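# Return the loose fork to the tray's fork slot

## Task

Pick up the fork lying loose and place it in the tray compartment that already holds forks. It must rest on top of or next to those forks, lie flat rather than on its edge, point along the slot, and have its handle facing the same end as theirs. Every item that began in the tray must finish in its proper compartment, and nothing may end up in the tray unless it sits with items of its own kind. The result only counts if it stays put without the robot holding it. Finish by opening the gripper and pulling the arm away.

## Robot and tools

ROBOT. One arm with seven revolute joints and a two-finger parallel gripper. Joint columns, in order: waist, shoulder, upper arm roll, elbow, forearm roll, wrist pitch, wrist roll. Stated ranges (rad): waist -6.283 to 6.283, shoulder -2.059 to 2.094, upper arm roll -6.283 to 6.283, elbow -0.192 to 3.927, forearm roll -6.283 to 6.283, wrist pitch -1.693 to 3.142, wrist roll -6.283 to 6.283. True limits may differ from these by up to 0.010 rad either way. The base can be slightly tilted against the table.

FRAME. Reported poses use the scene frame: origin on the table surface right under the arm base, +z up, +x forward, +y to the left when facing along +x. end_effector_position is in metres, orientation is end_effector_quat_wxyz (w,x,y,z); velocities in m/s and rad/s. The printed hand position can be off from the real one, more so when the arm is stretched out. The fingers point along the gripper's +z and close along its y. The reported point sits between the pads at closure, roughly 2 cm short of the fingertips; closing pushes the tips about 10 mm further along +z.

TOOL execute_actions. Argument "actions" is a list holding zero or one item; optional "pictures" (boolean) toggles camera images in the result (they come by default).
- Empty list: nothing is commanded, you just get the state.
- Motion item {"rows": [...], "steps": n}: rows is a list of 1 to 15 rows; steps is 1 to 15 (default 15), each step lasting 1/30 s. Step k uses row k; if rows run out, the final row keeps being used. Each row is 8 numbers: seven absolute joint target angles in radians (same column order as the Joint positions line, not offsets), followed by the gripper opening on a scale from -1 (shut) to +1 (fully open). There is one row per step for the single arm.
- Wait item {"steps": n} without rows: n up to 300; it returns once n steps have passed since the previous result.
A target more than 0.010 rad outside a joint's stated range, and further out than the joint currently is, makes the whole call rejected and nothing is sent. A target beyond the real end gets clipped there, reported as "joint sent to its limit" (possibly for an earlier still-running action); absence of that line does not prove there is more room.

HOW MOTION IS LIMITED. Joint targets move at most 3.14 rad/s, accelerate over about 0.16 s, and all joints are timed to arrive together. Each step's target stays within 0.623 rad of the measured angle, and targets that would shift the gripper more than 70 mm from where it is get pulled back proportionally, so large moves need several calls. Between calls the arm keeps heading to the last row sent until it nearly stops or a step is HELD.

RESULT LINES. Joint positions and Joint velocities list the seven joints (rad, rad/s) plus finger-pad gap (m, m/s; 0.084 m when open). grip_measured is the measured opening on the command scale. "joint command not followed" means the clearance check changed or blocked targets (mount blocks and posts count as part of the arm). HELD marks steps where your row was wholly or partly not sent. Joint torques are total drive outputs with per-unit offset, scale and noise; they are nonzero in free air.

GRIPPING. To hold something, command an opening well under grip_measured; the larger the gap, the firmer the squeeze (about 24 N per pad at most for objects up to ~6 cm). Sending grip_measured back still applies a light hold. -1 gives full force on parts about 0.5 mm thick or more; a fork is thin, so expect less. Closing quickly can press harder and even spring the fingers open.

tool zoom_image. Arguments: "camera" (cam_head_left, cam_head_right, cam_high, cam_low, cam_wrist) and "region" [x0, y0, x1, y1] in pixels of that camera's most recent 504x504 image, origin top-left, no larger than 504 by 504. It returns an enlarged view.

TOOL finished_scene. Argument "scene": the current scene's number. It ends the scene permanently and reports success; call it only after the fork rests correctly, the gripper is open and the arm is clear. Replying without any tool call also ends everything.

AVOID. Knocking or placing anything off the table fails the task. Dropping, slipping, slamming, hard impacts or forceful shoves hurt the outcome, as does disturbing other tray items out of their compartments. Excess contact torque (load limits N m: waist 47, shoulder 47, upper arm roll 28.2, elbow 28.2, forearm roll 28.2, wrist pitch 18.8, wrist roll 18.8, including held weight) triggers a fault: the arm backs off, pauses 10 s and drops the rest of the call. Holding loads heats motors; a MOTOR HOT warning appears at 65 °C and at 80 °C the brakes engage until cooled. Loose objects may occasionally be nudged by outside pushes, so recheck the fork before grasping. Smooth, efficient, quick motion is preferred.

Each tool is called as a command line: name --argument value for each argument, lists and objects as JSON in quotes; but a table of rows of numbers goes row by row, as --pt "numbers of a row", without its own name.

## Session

execute_actions --actions '[]'

zoom_image --camera "cam_high" --region '[120, 180, 400, 420]'

Scene clock: 0.00 s of 4500.00 s.
end_effector_position=(+0.5196, +0.0481, +0.3653) grip_measured=+1.00 end_effector_quat_wxyz=(+0.323, +0.852, +0.404, +0.086) end_effector_velocity=(+0.001, -0.001, -0.000) end_effector_angular_velocity=(-0.000, -0.001, -0.003)
Joint positions: [ 0.821  0.938  0.003  1.629 -1.263  1.883  0.281  0.084]
Joint velocities: [-0.    -0.001 -0.002  0.    -0.001  0.     0.001 -0.   ]
Joint torques (N m, as the arm reports them, + toward a larger angle): no reading

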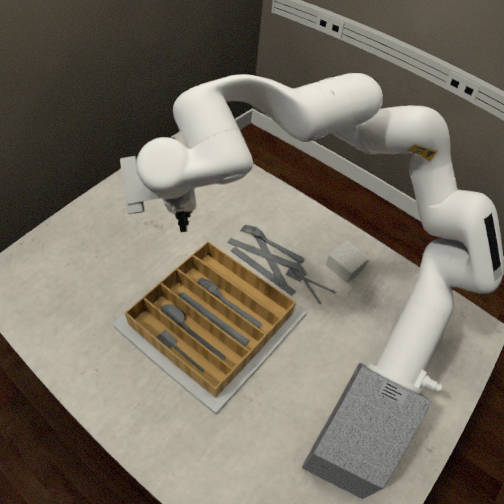

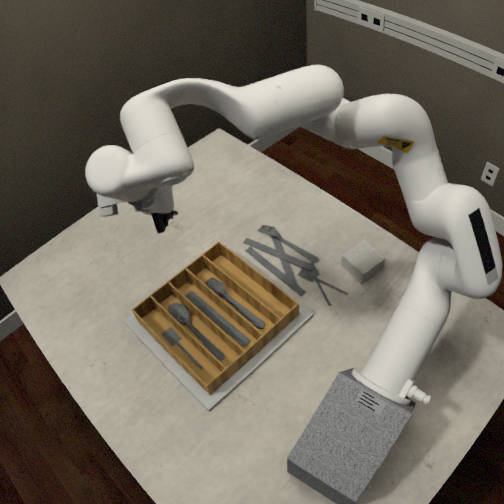

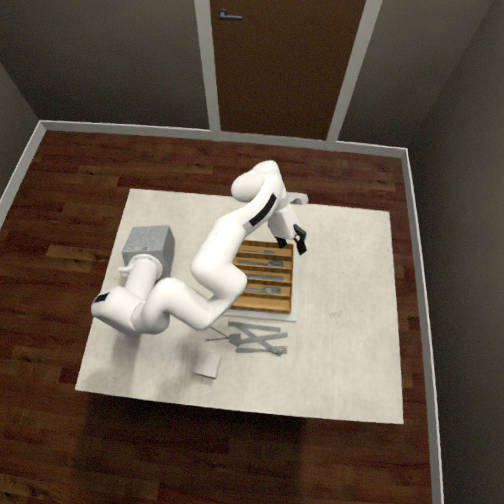

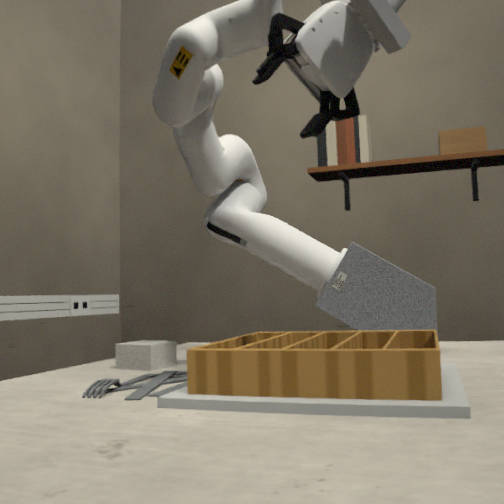

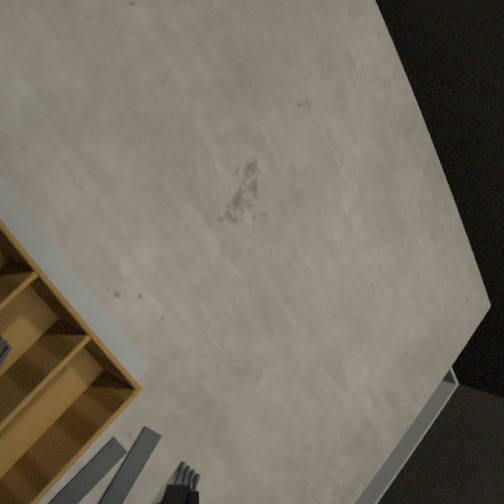

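Region (120, 180, 400, 420) of cam_high's 504x504 image, scaled by 1.800, with more detail than that image has; it fills the top 432 rows of this view, and the rest is white.

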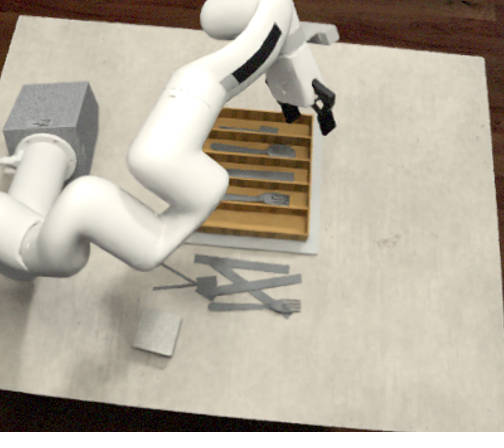

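execute_actions --actions '[{"rows":[[0.156,-0.096,0,0.816,-1.062,1.368,-2.457,1]]}]' --pictures false

execute_actions --actions '[{"steps":90}]'

Scene clock: 16.30 s of 4500.00 s.
end_effector_position=(+0.5148, -0.0837, +0.2221) grip_measured=+1.00 end_effector_quat_wxyz=(+0.157, +0.804, +0.572, -0.042) end_effector_velocity=(-0.101, -0.350, -0.202) end_effector_angular_velocity=(+0.468, +0.785, +0.621)
Joint positions: [ 0.472  0.516 -0.001  1.228 -1.157  1.612 -0.142  0.084]
Joint velocities: [-0.698 -1.193 -0.004 -0.904  0.209 -0.531 -1.189 -0.   ]
Joint torques (N m, as the arm reports them, + toward a larger angle): [ 33.69 -15.    11.73  14.     0.09  -1.46  -0.75]
Steps of this call (steps 1 to 90: nothing new was sent; then 12.80 s passed at rest; steps 91 to 105: all 15 steps of this action). Readings (joint positions):
91: [0.820 0.937 0.003 1.628 -1.263 1.882 0.280]
92: [0.814 0.929 0.005 1.619 -1.260 1.873 0.270]
94: [0.767 0.879 0.013 1.564 -1.242 1.828 0.217]
98: [0.646 0.759 -0.001 1.451 -1.210 1.746 0.101]
105: the state above

Scene clock: 19.30 s of 4500.00 s.
end_effector_position=(+0.4332, -0.2326, +0.1559) grip_measured=+1.00 end_effector_quat_wxyz=(-0.023, -0.047, +0.998, -0.017) end_effector_velocity=(+0.000, -0.000, -0.000) end_effector_angular_velocity=(-0.000, -0.000, -0.001)
Joint positions: [ 0.156 -0.096  0.     0.816 -1.062  1.368 -2.457  0.084]
Joint velocities: [ 0.    -0.001 -0.001 -0.    -0.001 -0.     0.    -0.   ]
Joint torques (N m, as the arm reports them, + toward a larger angle): [18.44 -7.88 10.63 10.8   0.75 -1.68 -0.42]
Steps of this call (steps 1 to 60: the robot went on to your last target; steps 61 to 90: nothing new was sent). Readings (joint positions):
1: [0.449 0.476 -0.001 1.198 -1.150 1.595 -0.183]
2: [0.427 0.434 -0.001 1.169 -1.144 1.578 -0.225]
4: [0.384 0.349 -0.000 1.115 -1.131 1.545 -0.317]
8: [0.302 0.187 -0.000 1.007 -1.106 1.481 -0.545]
90: the state above
The arm was judged still, so your last target was given up. Only a new action makes it travel on or press farther. Fingers that are still opening or closing keep moving.

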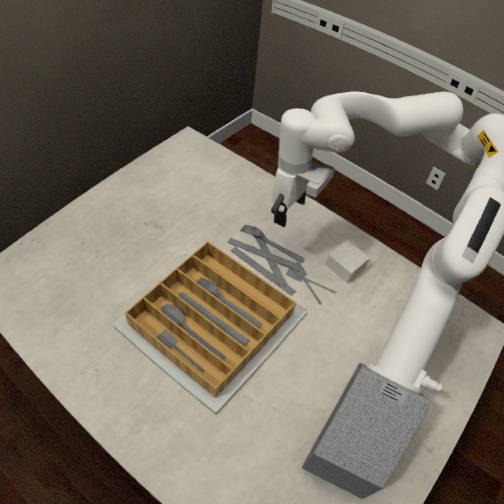

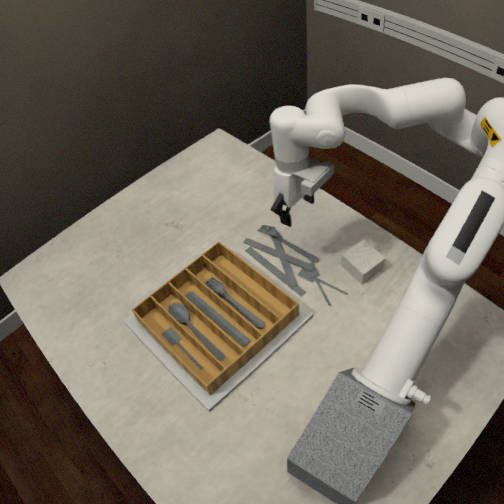

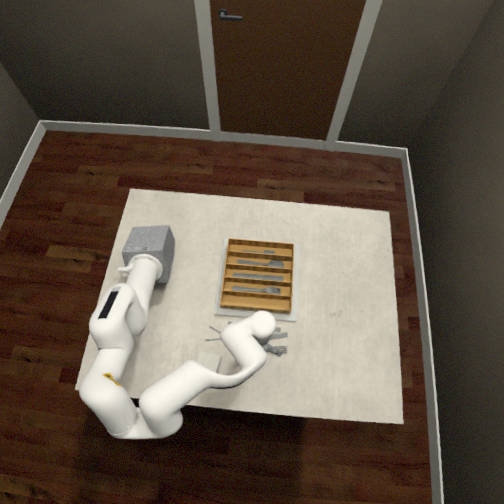

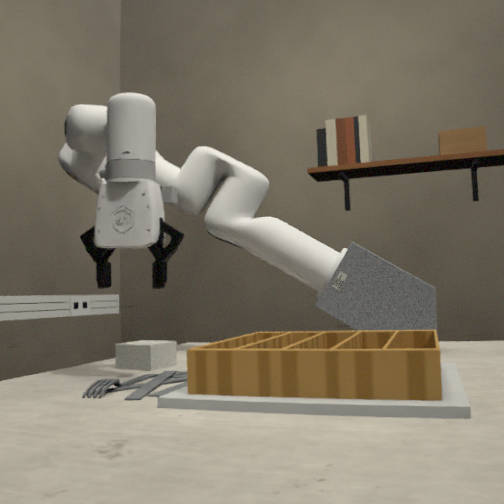

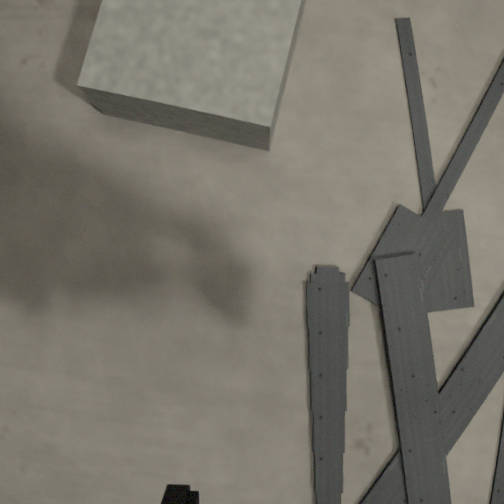

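execute_actions --actions '[{"rows":[[-0.177,0.043,0,0.781,-1.313,1.079,-2.386,-0.3]]}]' --pictures false

execute_actions --actions '[{"steps":30}]'

Scene clock: 34.33 s of 4500.00 s.
end_effector_position=(+0.4322, -0.2390, +0.0274) grip_measured=-0.32 end_effector_quat_wxyz=(-0.025, -0.047, +0.998, -0.018) end_effector_velocity=(+0.036, +0.011, +0.020) end_effector_angular_velocity=(+0.028, -0.113, +0.012)
Joint positions: [-0.174  0.042  0.     0.781 -1.31   1.082 -2.387  0.03 ]
Joint velocities: [-0.009  0.004  0.052  0.026 -0.038 -0.06   0.011 -0.   ]
Joint torques (N m, as the arm reports them, + toward a larger angle): [ 20.53 -13.07   9.71   6.01   0.53  -1.68  -0.39]
Steps of this call (steps 1 to 90: nothing new was sent; then 11.53 s passed at rest; steps 91 to 105: all 15 steps of this action). Readings (joint positions):
91: [0.155 -0.096 0.000 0.816 -1.063 1.367 -2.457]
92: [0.148 -0.093 0.002 0.816 -1.070 1.358 -2.455]
94: [0.089 -0.069 0.007 0.812 -1.116 1.303 -2.441]
98: [-0.068 -0.002 -0.003 0.792 -1.230 1.176 -2.410]
105: the state above

Scene clock: 35.33 s of 4500.00 s.
end_effector_position=(+0.4323, -0.2390, +0.0265) grip_measured=-0.32 end_effector_quat_wxyz=(-0.025, -0.048, +0.998, -0.017) end_effector_velocity=(-0.000, +0.000, +0.000) end_effector_angular_velocity=(-0.001, +0.000, +0.001)
Joint positions: [-0.177  0.043  0.     0.781 -1.313  1.079 -2.386  0.03 ]
Joint velocities: [-0.     0.     0.001 -0.    -0.     0.001  0.    -0.   ]
Joint torques (N m, as the arm reports them, + toward a larger angle): [ 19.85 -12.75   9.88   6.42   0.63  -1.5   -0.44]
Steps of this call (steps 1 to 15: the robot went on to your last target; steps 16 to 30: nothing new was sent). Readings (joint positions):
1: [-0.174 0.042 0.001 0.782 -1.311 1.081 -2.386]
2: [-0.174 0.042 0.002 0.782 -1.312 1.080 -2.386]
4: [-0.175 0.042 0.002 0.782 -1.312 1.079 -2.386]
8: [-0.176 0.043 0.000 0.781 -1.313 1.079 -2.386]
30: the state above
The arm was judged still, so your last target was given up. Only a new action makes it travel on or press farther. Fingers that are still opening or closing keep moving.

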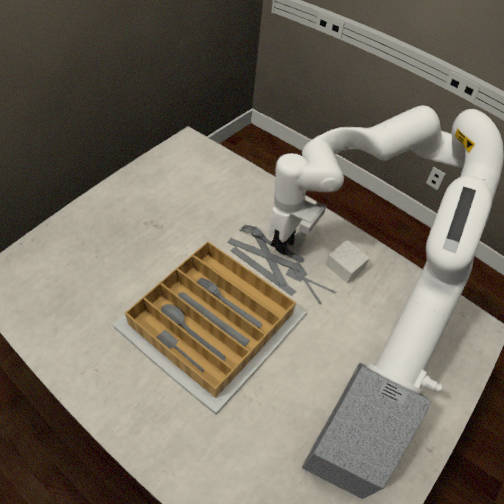

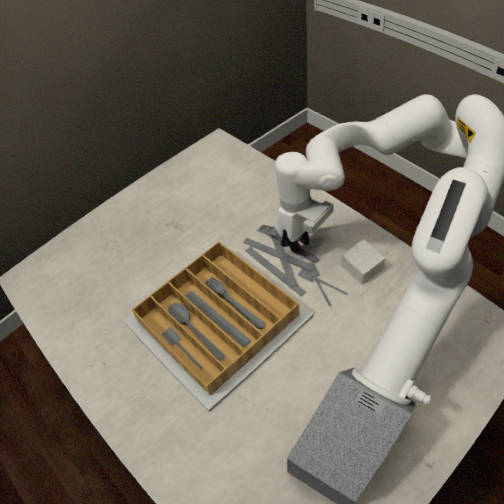

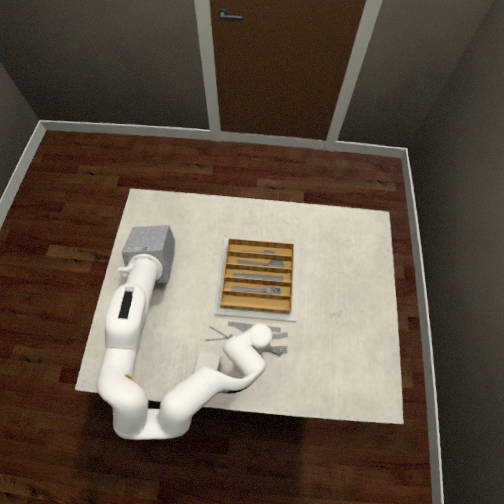

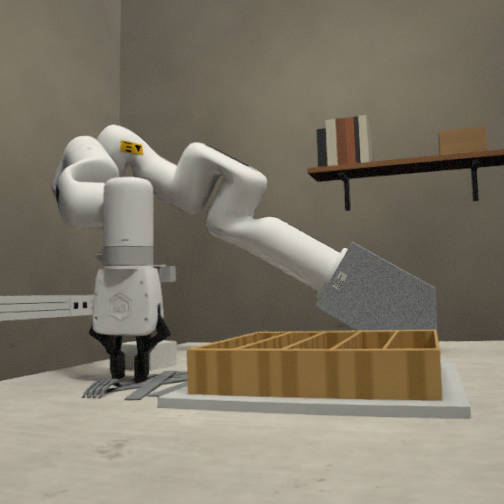

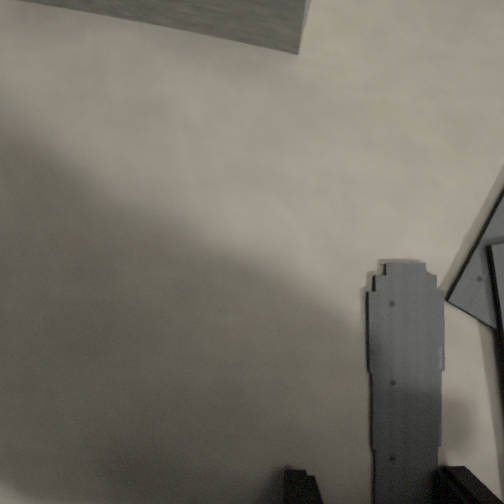

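execute_actions --actions '[{"rows":[[-0.177,0.058,0,0.781,-1.313,1.079,-2.386,-0.3]]}]' --pictures false

execute_actions --actions '[{"rows":[[-0.177,0.058,0,0.781,-1.313,1.079,-2.386,-1]]}]' --pictures false

execute_actions --actions '[{"rows":[[-0.01,-0.02,0,0.8,-1.19,1.22,-2.42,-1]]}]' --pictures false

execute_actions --actions '[{"rows":[[0.156,-0.096,0,0.816,-1.062,1.368,-2.457,-1]]}]'

Scene clock: 49.23 s of 4500.00 s.
end_effector_position=(+0.4307, -0.2336, +0.0238) grip_measured=-0.32 end_effector_quat_wxyz=(-0.028, -0.054, +0.998, -0.016) end_effector_velocity=(-0.001, +0.001, -0.001) end_effector_angular_velocity=(+0.000, +0.003, +0.000)
Joint positions: [-0.176  0.057  0.001  0.782 -1.313  1.079 -2.386  0.03 ]
Joint velocities: [-0.     0.003 -0.002 -0.     0.    -0.     0.001 -0.   ]
Joint torques (N m, as the arm reports them, + toward a larger angle): [16.72 -9.53  8.34  4.46  0.79 -1.79 -0.51]
Steps of this call (steps 1 to 90: nothing new was sent; then 10.40 s passed at rest; steps 91 to 105: all 15 steps of this action). Readings (joint positions):
91: [-0.177 0.043 -0.000 0.781 -1.313 1.079 -2.386]
92: [-0.177 0.046 0.000 0.782 -1.313 1.079 -2.386]
94: [-0.177 0.053 -0.000 0.781 -1.313 1.079 -2.386]
98: [-0.176 0.057 0.001 0.781 -1.313 1.079 -2.386]
105: the state above

Scene clock: 49.73 s of 4500.00 s.
end_effector_position=(+0.4305, -0.2330, +0.0237) grip_measured=-0.67 end_effector_quat_wxyz=(-0.028, -0.054, +0.998, -0.016) end_effector_velocity=(-0.000, -0.002, -0.001) end_effector_angular_velocity=(-0.002, +0.002, -0.002)
Joint positions: [-0.176  0.058  0.001  0.781 -1.313  1.079 -2.386  0.014]
Joint velocities: [-0.001 -0.001 -0.002  0.001  0.     0.001 -0.001  0.   ]
Joint torques (N m, as the arm reports them, + toward a larger angle): [ 12.99 -11.72   6.43   6.79  -0.16   0.42  -0.44]
Steps of this call (steps 1 to 15: all 15 steps of this action). Readings (joint positions):
1: [-0.176 0.057 0.001 0.781 -1.313 1.078 -2.386]
2: [-0.176 0.058 0.002 0.780 -1.313 1.078 -2.386]
4: [-0.176 0.059 0.002 0.780 -1.313 1.077 -2.386]
8: [-0.176 0.058 0.001 0.780 -1.313 1.078 -2.386]
15: the state above

Scene clock: 50.23 s of 4500.00 s.
end_effector_position=(+0.4399, -0.2366, +0.0887) grip_measured=-1.00 end_effector_quat_wxyz=(-0.024, -0.045, +0.998, -0.024) end_effector_velocity=(+0.009, +0.004, +0.012) end_effector_angular_velocity=(+0.007, -0.030, +0.004)
Joint positions: [-0.012 -0.019 -0.002  0.799 -1.19   1.22  -2.42   0.   ]
Joint velocities: [ 0.01  -0.004  0.017  0.009  0.003 -0.002 -0.002  0.   ]
Joint torques (N m, as the arm reports them, + toward a larger angle): [ 20.22 -10.54  10.47   8.93   0.7   -1.71  -0.41]
Steps of this call (steps 1 to 15: all 15 steps of this action). Readings (joint positions):
1: [-0.176 0.058 0.001 0.781 -1.312 1.079 -2.386]
2: [-0.168 0.055 -0.002 0.782 -1.306 1.089 -2.388]
4: [-0.115 0.029 -0.012 0.785 -1.262 1.143 -2.400]
8: [-0.016 -0.018 0.006 0.804 -1.198 1.210 -2.418]
15: the state above

Scene clock: 50.73 s of 4500.00 s.
end_effector_position=(+0.4325, -0.2329, +0.1546) grip_measured=-1.00 end_effector_quat_wxyz=(-0.025, -0.047, +0.998, -0.018) end_effector_velocity=(+0.005, +0.002, +0.009) end_effector_angular_velocity=(+0.006, -0.019, -0.000)
Joint positions: [ 0.155 -0.095 -0.002  0.815 -1.062  1.368 -2.457  0.   ]
Joint velocities: [ 0.008 -0.003  0.012  0.008  0.004  0.     0.     0.   ]
Joint torques (N m, as the arm reports them, + toward a larger angle): [18.42 -7.95 10.82 10.85  0.53 -1.65 -0.45]
Steps of this call (steps 1 to 15: all 15 steps of this action). Readings (joint positions):
1: [-0.011 -0.020 -0.002 0.799 -1.190 1.221 -2.420]
2: [-0.003 -0.023 -0.003 0.800 -1.182 1.230 -2.422]
4: [0.054 -0.049 -0.007 0.803 -1.136 1.284 -2.436]
8: [0.151 -0.094 0.008 0.819 -1.070 1.356 -2.454]
15: the state above

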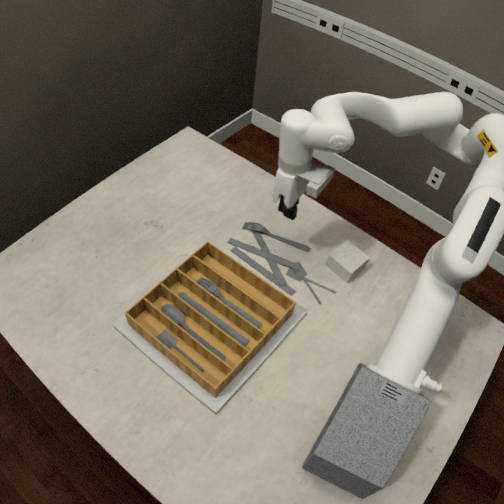

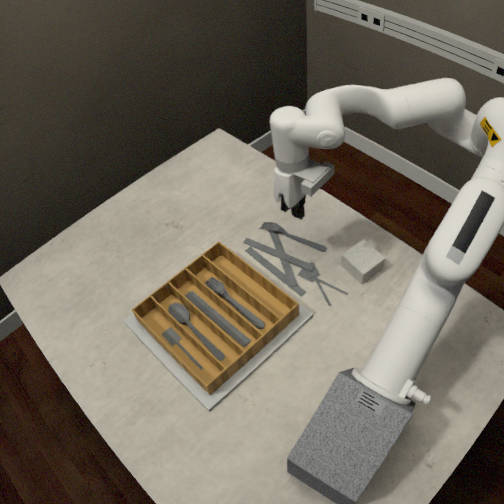

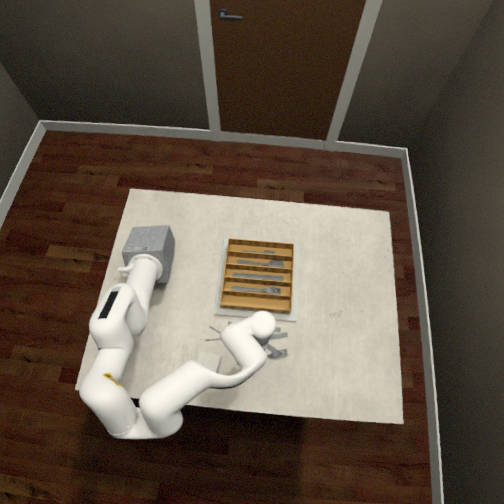

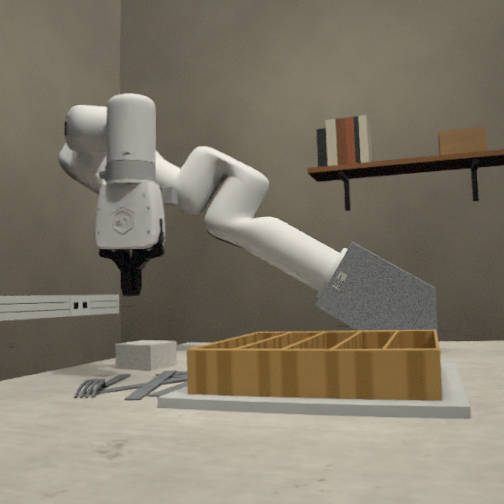

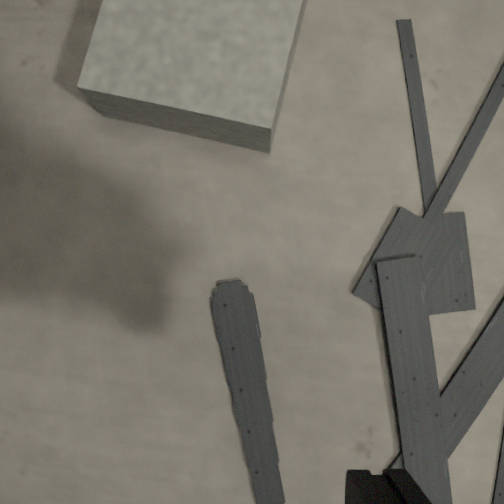

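execute_actions --actions '[{"rows":[[-0.206,0.079,0,0.847,-1.34,1.09,-2.53,0]]}]' --pictures false

execute_actions --actions '[{"steps":30}]'

Scene clock: 68.50 s of 4500.00 s.
end_effector_position=(+0.4525, -0.2572, +0.0227) grip_measured=-0.01 end_effector_quat_wxyz=(-0.022, -0.106, +0.994, -0.031) end_effector_velocity=(+0.011, +0.006, -0.011) end_effector_angular_velocity=(+0.011, -0.042, +0.053)
Joint positions: [-0.197  0.074  0.007  0.848 -1.335  1.094 -2.529  0.044]
Joint velocities: [-0.046  0.027  0.02   0.006 -0.058 -0.059 -0.019  0.001]
Joint torques (N m, as the arm reports them, + toward a larger angle): [ 9.18 -6.18  4.76  4.81 -0.5  -1.54  0.04]
Steps of this call (steps 1 to 15: the robot went on to your last target; steps 16 to 90: nothing new was sent; then 14.27 s passed at rest; steps 91 to 105: all 15 steps of this action). Readings (joint positions):
91: [0.155 -0.096 0.000 0.816 -1.063 1.367 -2.457]
92: [0.148 -0.092 0.002 0.817 -1.070 1.359 -2.459]
94: [0.090 -0.064 0.008 0.825 -1.117 1.311 -2.472]
98: [-0.067 0.012 -0.003 0.835 -1.232 1.199 -2.502]
105: the state above

Scene clock: 69.50 s of 4500.00 s.
end_effector_position=(+0.4527, -0.2565, +0.0214) grip_measured=-0.01 end_effector_quat_wxyz=(-0.021, -0.108, +0.993, -0.031) end_effector_velocity=(+0.000, +0.000, +0.000) end_effector_angular_velocity=(+0.002, -0.002, +0.000)
Joint positions: [-0.202  0.076  0.009  0.847 -1.34   1.09  -2.53   0.044]
Joint velocities: [-0.001 -0.001  0.001 -0.001  0.    -0.002 -0.    -0.   ]
Joint torques (N m, as the arm reports them, + toward a larger angle): [-2.66  7.94 -0.82  1.2  -1.06 -4.84  0.47]
Steps of this call (steps 1 to 15: the robot went on to your last target; steps 16 to 30: nothing new was sent). Readings (joint positions):
1: [-0.199 0.074 0.008 0.848 -1.337 1.093 -2.530]
2: [-0.199 0.074 0.008 0.848 -1.337 1.092 -2.530]
4: [-0.200 0.075 0.008 0.848 -1.338 1.091 -2.530]
8: [-0.201 0.075 0.007 0.848 -1.339 1.090 -2.530]
30: the state above
The arm was judged still, so your last target was given up. Only a new action makes it travel on or press farther. Fingers that are still opening or closing keep moving.

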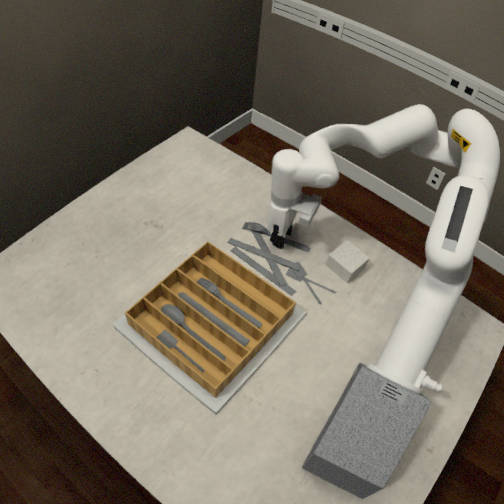

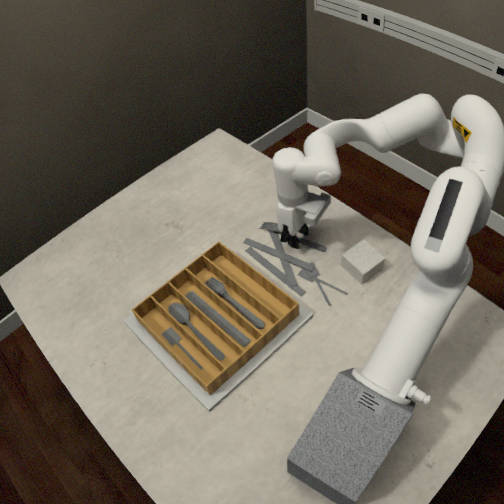

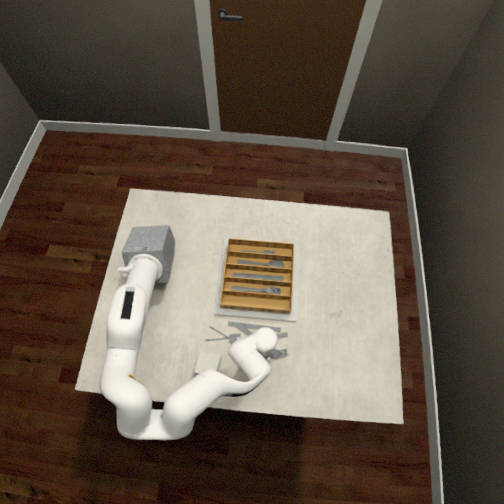

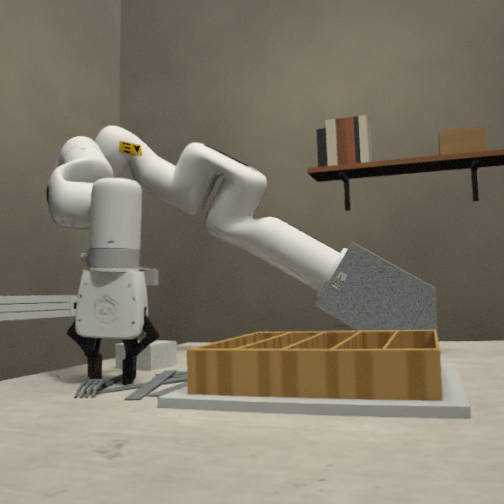

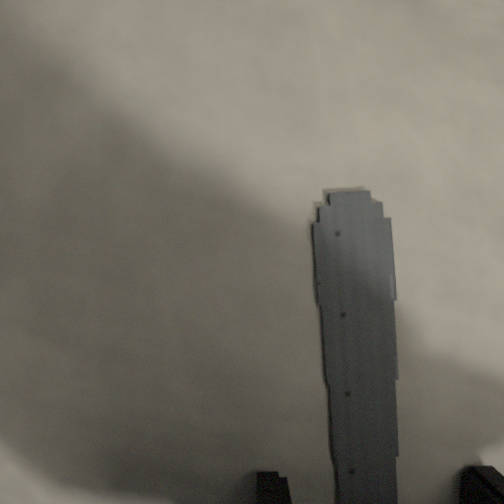

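execute_actions --actions '[{"rows":[[-0.19,0.079,0,0.847,-1.325,1.09,-2.53,-0.5]]}]' --pictures false

execute_actions --actions '[{"rows":[[-0.198,0.079,0,0.847,-1.333,1.09,-2.53,-1]]}]' --pictures false

execute_actions --actions '[{"rows":[[-0.15,0.06,0,0.85,-1.3,1.13,-2.53,-1]]}]' --pictures false

execute_actions --actions '[{"rows":[[-0.04,0.01,0,0.86,-1.21,1.23,-2.55,-1]]}]' --pictures false

execute_actions --actions '[{"rows":[[0.13,-0.06,0,0.88,-1.085,1.38,-2.58,-1]]}]'

Scene clock: 80.50 s of 4500.00 s.
end_effector_position=(+0.4526, -0.2509, +0.0229) grip_measured=-0.51 end_effector_quat_wxyz=(-0.022, -0.108, +0.994, -0.025) end_effector_velocity=(+0.001, -0.010, +0.000) end_effector_angular_velocity=(-0.011, +0.002, -0.017)
Joint positions: [-0.189  0.081  0.003  0.848 -1.326  1.087 -2.53   0.022]
Joint velocities: [-0.004 -0.01  -0.003  0.008 -0.001  0.009 -0.001 -0.   ]
Joint torques (N m, as the arm reports them, + toward a larger angle): [ 1.74 -9.19  0.91  6.11 -0.92  3.52 -0.36]
Steps of this call (steps 1 to 90: nothing new was sent; then 7.50 s passed at rest; steps 91 to 105: all 15 steps of this action). Readings (joint positions):
91: [-0.201 0.076 0.009 0.846 -1.339 1.089 -2.530]
92: [-0.198 0.078 0.009 0.844 -1.335 1.088 -2.530]
94: [-0.192 0.082 0.008 0.842 -1.329 1.086 -2.529]
98: [-0.189 0.083 0.005 0.843 -1.325 1.086 -2.530]
105: the state above

Scene clock: 81.00 s of 4500.00 s.
end_effector_position=(+0.4528, -0.2532, +0.0225) grip_measured=-0.70 end_effector_quat_wxyz=(-0.021, -0.109, +0.993, -0.028) end_effector_velocity=(+0.000, -0.000, +0.000) end_effector_angular_velocity=(-0.000, -0.000, +0.001)
Joint positions: [-0.195  0.079  0.007  0.847 -1.333  1.09  -2.53   0.013]
Joint velocities: [ 0.    -0.001  0.001 -0.     0.     0.001 -0.001 -0.   ]
Joint torques (N m, as the arm reports them, + toward a larger angle): [-1.25 -9.22 -0.47  5.47 -0.83  4.31 -0.32]
Steps of this call (steps 1 to 15: all 15 steps of this action). Readings (joint positions):
1: [-0.190 0.081 0.003 0.848 -1.326 1.088 -2.530]
2: [-0.191 0.080 0.004 0.848 -1.328 1.088 -2.530]
4: [-0.194 0.080 0.006 0.848 -1.331 1.088 -2.530]
8: [-0.195 0.079 0.007 0.847 -1.333 1.089 -2.530]
15: the state above

Scene clock: 81.50 s of 4500.00 s.
end_effector_position=(+0.4528, -0.2557, +0.0366) grip_measured=-0.70 end_effector_quat_wxyz=(-0.026, -0.101, +0.994, -0.033) end_effector_velocity=(+0.006, +0.004, +0.008) end_effector_angular_velocity=(+0.008, -0.020, +0.006)
Joint positions: [-0.152  0.061 -0.002  0.85  -1.3    1.131 -2.53   0.013]
Joint velocities: [ 0.009 -0.003  0.009  0.002  0.003 -0.006 -0.002 -0.   ]
Joint torques (N m, as the arm reports them, + toward a larger angle): [ 21.6  -13.26  10.72   7.65   0.74  -1.64  -0.4 ]
Steps of this call (steps 1 to 15: all 15 steps of this action). Readings (joint positions):
1: [-0.195 0.079 0.007 0.847 -1.333 1.090 -2.530]
2: [-0.189 0.077 0.005 0.848 -1.329 1.097 -2.530]
4: [-0.173 0.069 -0.007 0.848 -1.314 1.120 -2.530]
8: [-0.157 0.062 -0.007 0.849 -1.302 1.133 -2.530]
15: the state above

Scene clock: 82.00 s of 4500.00 s.
end_effector_position=(+0.4558, -0.2544, +0.0823) grip_measured=-0.70 end_effector_quat_wxyz=(-0.027, -0.093, +0.995, -0.033) end_effector_velocity=(+0.007, +0.003, +0.009) end_effector_angular_velocity=(+0.005, -0.021, +0.002)
Joint positions: [-0.041  0.01  -0.001  0.859 -1.21   1.23  -2.55   0.013]
Joint velocities: [ 0.008 -0.003  0.012  0.007  0.002 -0.001 -0.     0.   ]
Joint torques (N m, as the arm reports them, + toward a larger angle): [ 21.28 -11.65  10.93   9.13   0.5   -1.71  -0.47]
Steps of this call (steps 1 to 15: all 15 steps of this action). Readings (joint positions):
1: [-0.151 0.060 -0.001 0.850 -1.299 1.132 -2.530]
2: [-0.143 0.057 -0.003 0.850 -1.292 1.141 -2.532]
4: [-0.097 0.036 -0.006 0.853 -1.253 1.184 -2.540]
8: [-0.042 0.011 0.006 0.862 -1.215 1.223 -2.549]
15: the state above

Scene clock: 82.50 s of 4500.00 s.
end_effector_position=(+0.4503, -0.2486, +0.1508) grip_measured=-0.70 end_effector_quat_wxyz=(-0.028, -0.092, +0.995, -0.027) end_effector_velocity=(+0.007, +0.004, +0.012) end_effector_angular_velocity=(+0.008, -0.027, +0.002)
Joint positions: [ 0.128 -0.059 -0.002  0.879 -1.085  1.38  -2.58   0.013]
Joint velocities: [ 0.01  -0.002  0.017  0.01   0.004 -0.001  0.001  0.   ]
Joint torques (N m, as the arm reports them, + toward a larger angle): [20.48 -8.71 11.31 10.79  0.55 -1.74 -0.38]
Steps of this call (steps 1 to 15: all 15 steps of this action). Readings (joint positions):
1: [-0.040 0.010 -0.001 0.860 -1.210 1.231 -2.550]
2: [-0.032 0.007 -0.003 0.860 -1.203 1.240 -2.552]
4: [0.024 -0.016 -0.008 0.865 -1.158 1.294 -2.563]
8: [0.125 -0.058 0.010 0.883 -1.093 1.367 -2.578]
15: the state above

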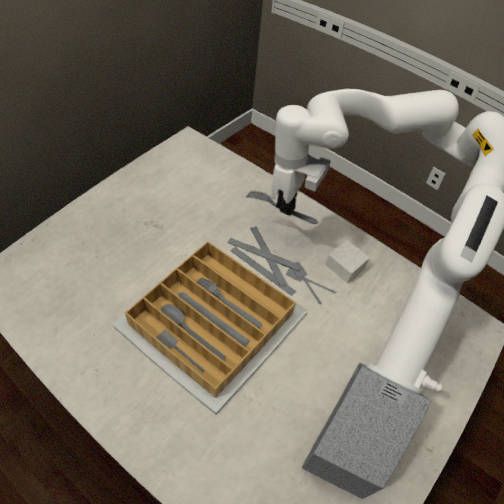

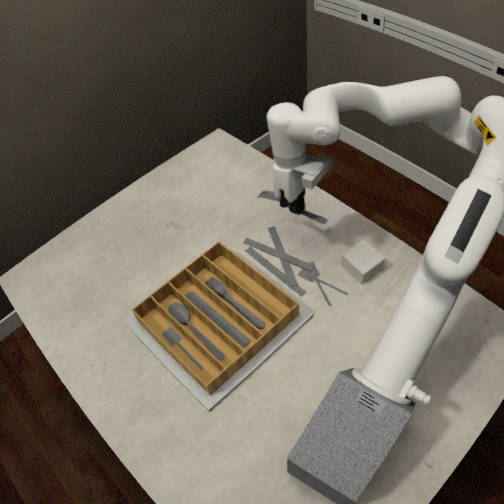

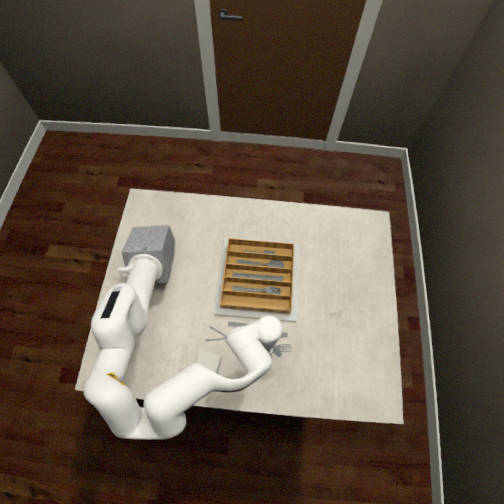

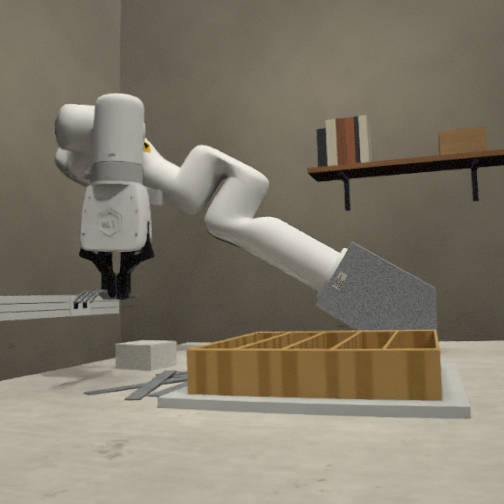

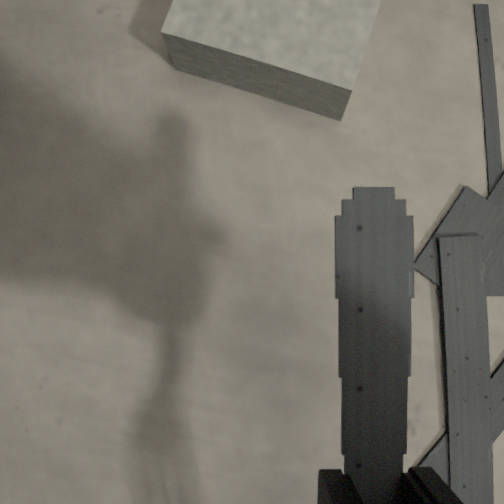

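execute_actions --actions '[{"rows":[[0.285,0.265,0,0.97,-1.02,1.33,-2.24,-1]]}]' --pictures false

execute_actions --actions '[{"rows":[[0.437,0.588,0,1.059,-0.954,1.273,-1.897,-1]]}]' --pictures false

execute_actions --actions '[{"steps":25}]'

Scene clock: 93.83 s of 4500.00 s.
end_effector_position=(+0.4598, -0.1039, +0.1595) grip_measured=-0.70 end_effector_quat_wxyz=(-0.020, -0.057, +0.998, -0.011) end_effector_velocity=(+0.019, -0.014, -0.007) end_effector_angular_velocity=(-0.003, +0.017, -0.137)
Joint positions: [ 0.284  0.262  0.001  0.967 -1.021  1.331 -2.245  0.013]
Joint velocities: [ 0.001  0.02  -0.046  0.062  0.007 -0.     0.075 -0.   ]
Joint torques (N m, as the arm reports them, + toward a larger angle): [ 24.73 -11.89  10.73  11.58   0.33  -1.64  -0.85]
Steps of this call (steps 1 to 15: the robot went on to your last target; steps 16 to 90: nothing new was sent; then 7.83 s passed at rest; steps 91 to 105: all 15 steps of this action). Readings (joint positions):
91: [0.130 -0.059 -0.000 0.880 -1.085 1.380 -2.579]
92: [0.134 -0.053 -0.001 0.884 -1.083 1.379 -2.569]
94: [0.159 0.002 -0.005 0.903 -1.072 1.371 -2.509]
98: [0.227 0.143 0.002 0.935 -1.044 1.348 -2.369]
105: the state above

Scene clock: 94.33 s of 4500.00 s.
end_effector_position=(+0.4223, +0.0352, +0.1576) grip_measured=-0.70 end_effector_quat_wxyz=(-0.022, -0.010, +1.000, -0.011) end_effector_velocity=(+0.026, -0.008, -0.006) end_effector_angular_velocity=(-0.006, +0.008, -0.149)
Joint positions: [ 0.436  0.585  0.002  1.056 -0.955  1.274 -1.902  0.013]
Joint velocities: [ 0.002  0.022 -0.049  0.068  0.009 -0.005  0.081 -0.   ]
Joint torques (N m, as the arm reports them, + toward a larger angle): [ 27.17 -15.24  10.04  13.21   0.39  -1.75  -0.4 ]
Steps of this call (steps 1 to 15: all 15 steps of this action). Readings (joint positions):
1: [0.284 0.263 -0.000 0.969 -1.020 1.330 -2.242]
2: [0.287 0.270 -0.003 0.974 -1.019 1.329 -2.231]
4: [0.311 0.323 -0.007 0.994 -1.007 1.320 -2.170]
8: [0.378 0.462 0.001 1.024 -0.980 1.295 -2.031]
15: the state above

Scene clock: 95.17 s of 4500.00 s.
end_effector_position=(+0.4230, +0.0357, +0.1573) grip_measured=-0.70 end_effector_quat_wxyz=(-0.022, -0.007, +1.000, -0.011) end_effector_velocity=(-0.000, -0.000, -0.001) end_effector_angular_velocity=(-0.001, +0.002, -0.001)
Joint positions: [ 0.437  0.588 -0.     1.059 -0.954  1.273 -1.897  0.013]
Joint velocities: [ 0.     0.    -0.002 -0.     0.001  0.     0.     0.   ]
Joint torques (N m, as the arm reports them, + toward a larger angle): [ 29.11 -13.29  10.9   12.53   0.65  -1.87  -0.45]
Steps of this call (steps 1 to 15: the robot went on to your last target; steps 16 to 25: nothing new was sent). Readings (joint positions):
1: [0.436 0.586 -0.000 1.058 -0.955 1.274 -1.900]
2: [0.436 0.585 -0.001 1.059 -0.955 1.274 -1.899]
4: [0.435 0.585 -0.002 1.060 -0.954 1.274 -1.898]
8: [0.436 0.587 -0.001 1.059 -0.954 1.273 -1.897]
25: the state above
The arm was judged still, so your last target was given up. Only a new action makes it travel on or press farther. Fingers that are still opening or closing keep moving.

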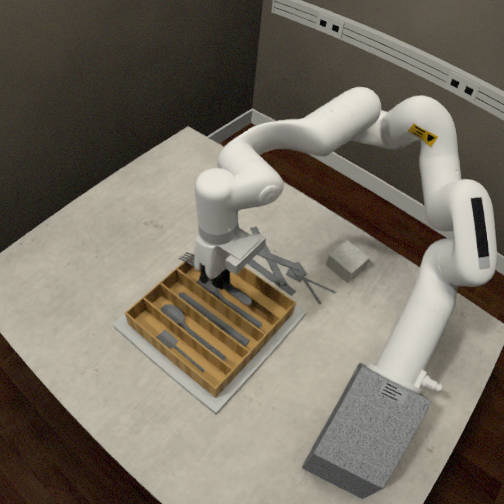

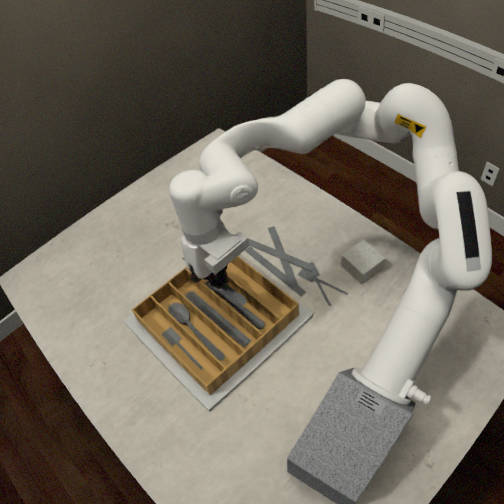

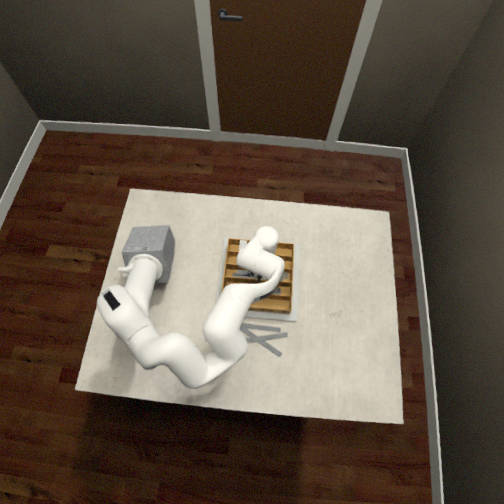

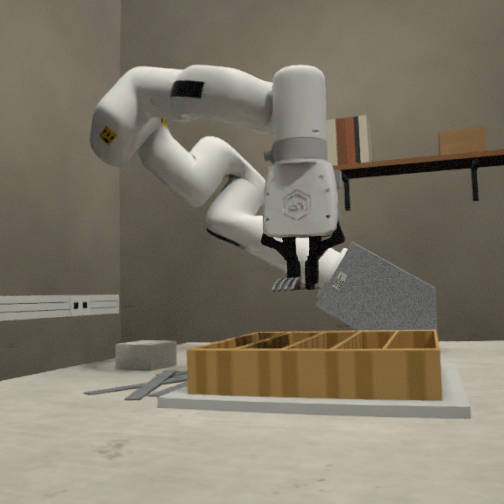

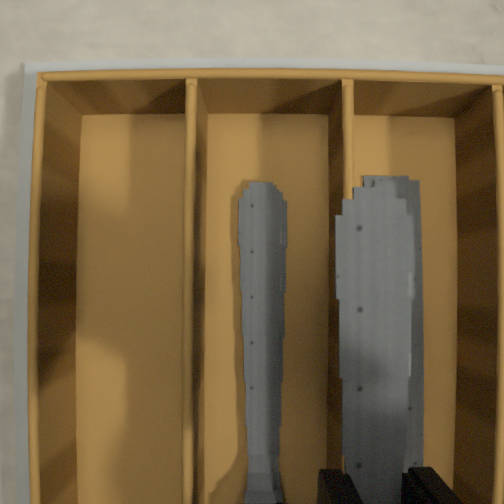

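execute_actions --actions '[{"rows":[[0.275,0.587,0,0.926,-1.138,1.165,-1.794,-1]]}]' --pictures false

execute_actions --actions '[{"steps":25}]'

Scene clock: 108.43 s of 4500.00 s.
end_effector_position=(+0.4039, +0.0166, +0.0812) grip_measured=-0.70 end_effector_quat_wxyz=(-0.020, -0.000, +1.000, -0.017) end_effector_velocity=(-0.006, -0.007, -0.011) end_effector_angular_velocity=(-0.016, +0.018, -0.004)
Joint positions: [ 0.277  0.586  0.003  0.928 -1.137  1.165 -1.794  0.013]
Joint velocities: [-0.01   0.002 -0.015 -0.011 -0.005 -0.     0.004  0.   ]
Joint torques (N m, as the arm reports them, + toward a larger angle): [ 27.38 -12.98  10.78   9.3    0.7   -1.8   -0.41]
Steps of this call (steps 1 to 90: nothing new was sent; then 9.77 s passed at rest; steps 91 to 105: all 15 steps of this action). Readings (joint positions):
91: [0.436 0.588 0.000 1.058 -0.955 1.272 -1.896]
92: [0.430 0.587 0.002 1.053 -0.964 1.266 -1.891]
94: [0.384 0.585 0.009 1.015 -1.022 1.230 -1.858]
98: [0.283 0.589 -0.011 0.933 -1.120 1.178 -1.805]
105: the state above

Scene clock: 109.27 s of 4500.00 s.
end_effector_position=(+0.4029, +0.0152, +0.0789) grip_measured=-0.70 end_effector_quat_wxyz=(-0.022, +0.000, +1.000, -0.018) end_effector_velocity=(+0.000, -0.000, -0.000) end_effector_angular_velocity=(-0.001, -0.001, +0.001)
Joint positions: [ 0.275  0.587  0.     0.926 -1.138  1.165 -1.794  0.013]
Joint velocities: [-0.     0.    -0.    -0.    -0.001  0.    -0.001 -0.   ]
Joint torques (N m, as the arm reports them, + toward a larger angle): [ 28.5  -13.1   11.09   9.42   0.69  -1.88  -0.55]
Steps of this call (steps 1 to 15: the robot went on to your last target; steps 16 to 25: nothing new was sent). Readings (joint positions):
1: [0.277 0.587 0.002 0.927 -1.137 1.165 -1.794]
2: [0.276 0.587 0.001 0.927 -1.138 1.165 -1.794]
4: [0.276 0.587 0.000 0.927 -1.138 1.165 -1.794]
8: [0.275 0.587 0.000 0.926 -1.138 1.165 -1.794]
25: the state above
The arm was judged still, so your last target was given up. Only a new action makes it travel on or press farther. Fingers that are still opening or closing keep moving.

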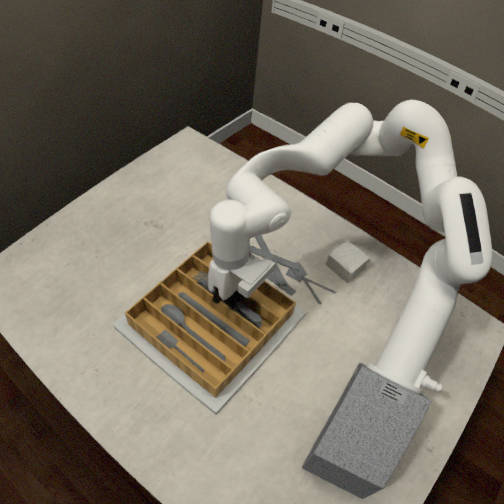

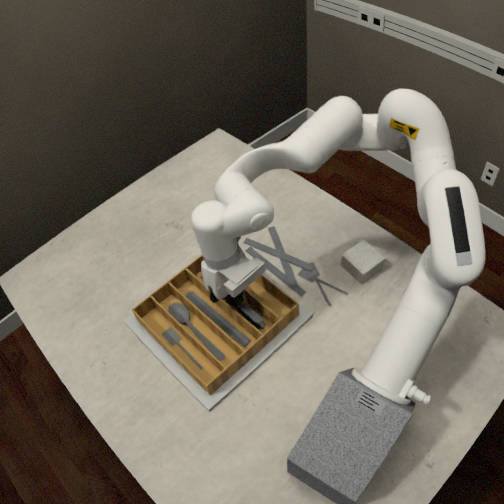

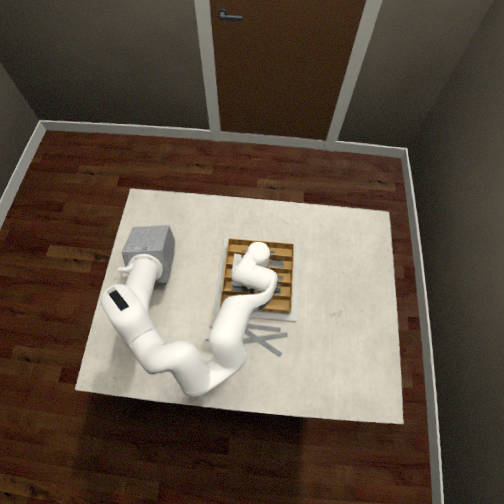

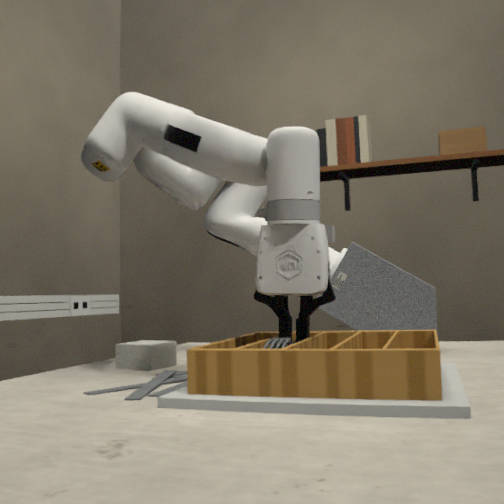

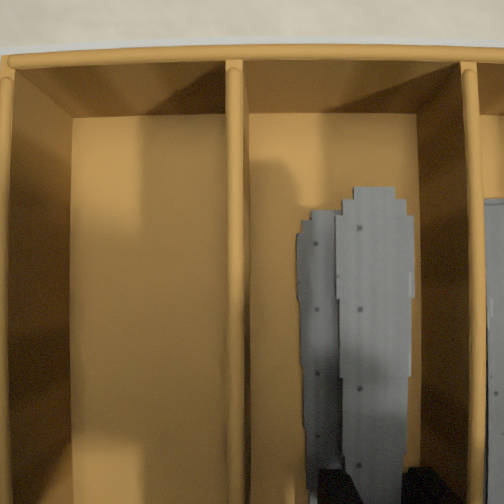

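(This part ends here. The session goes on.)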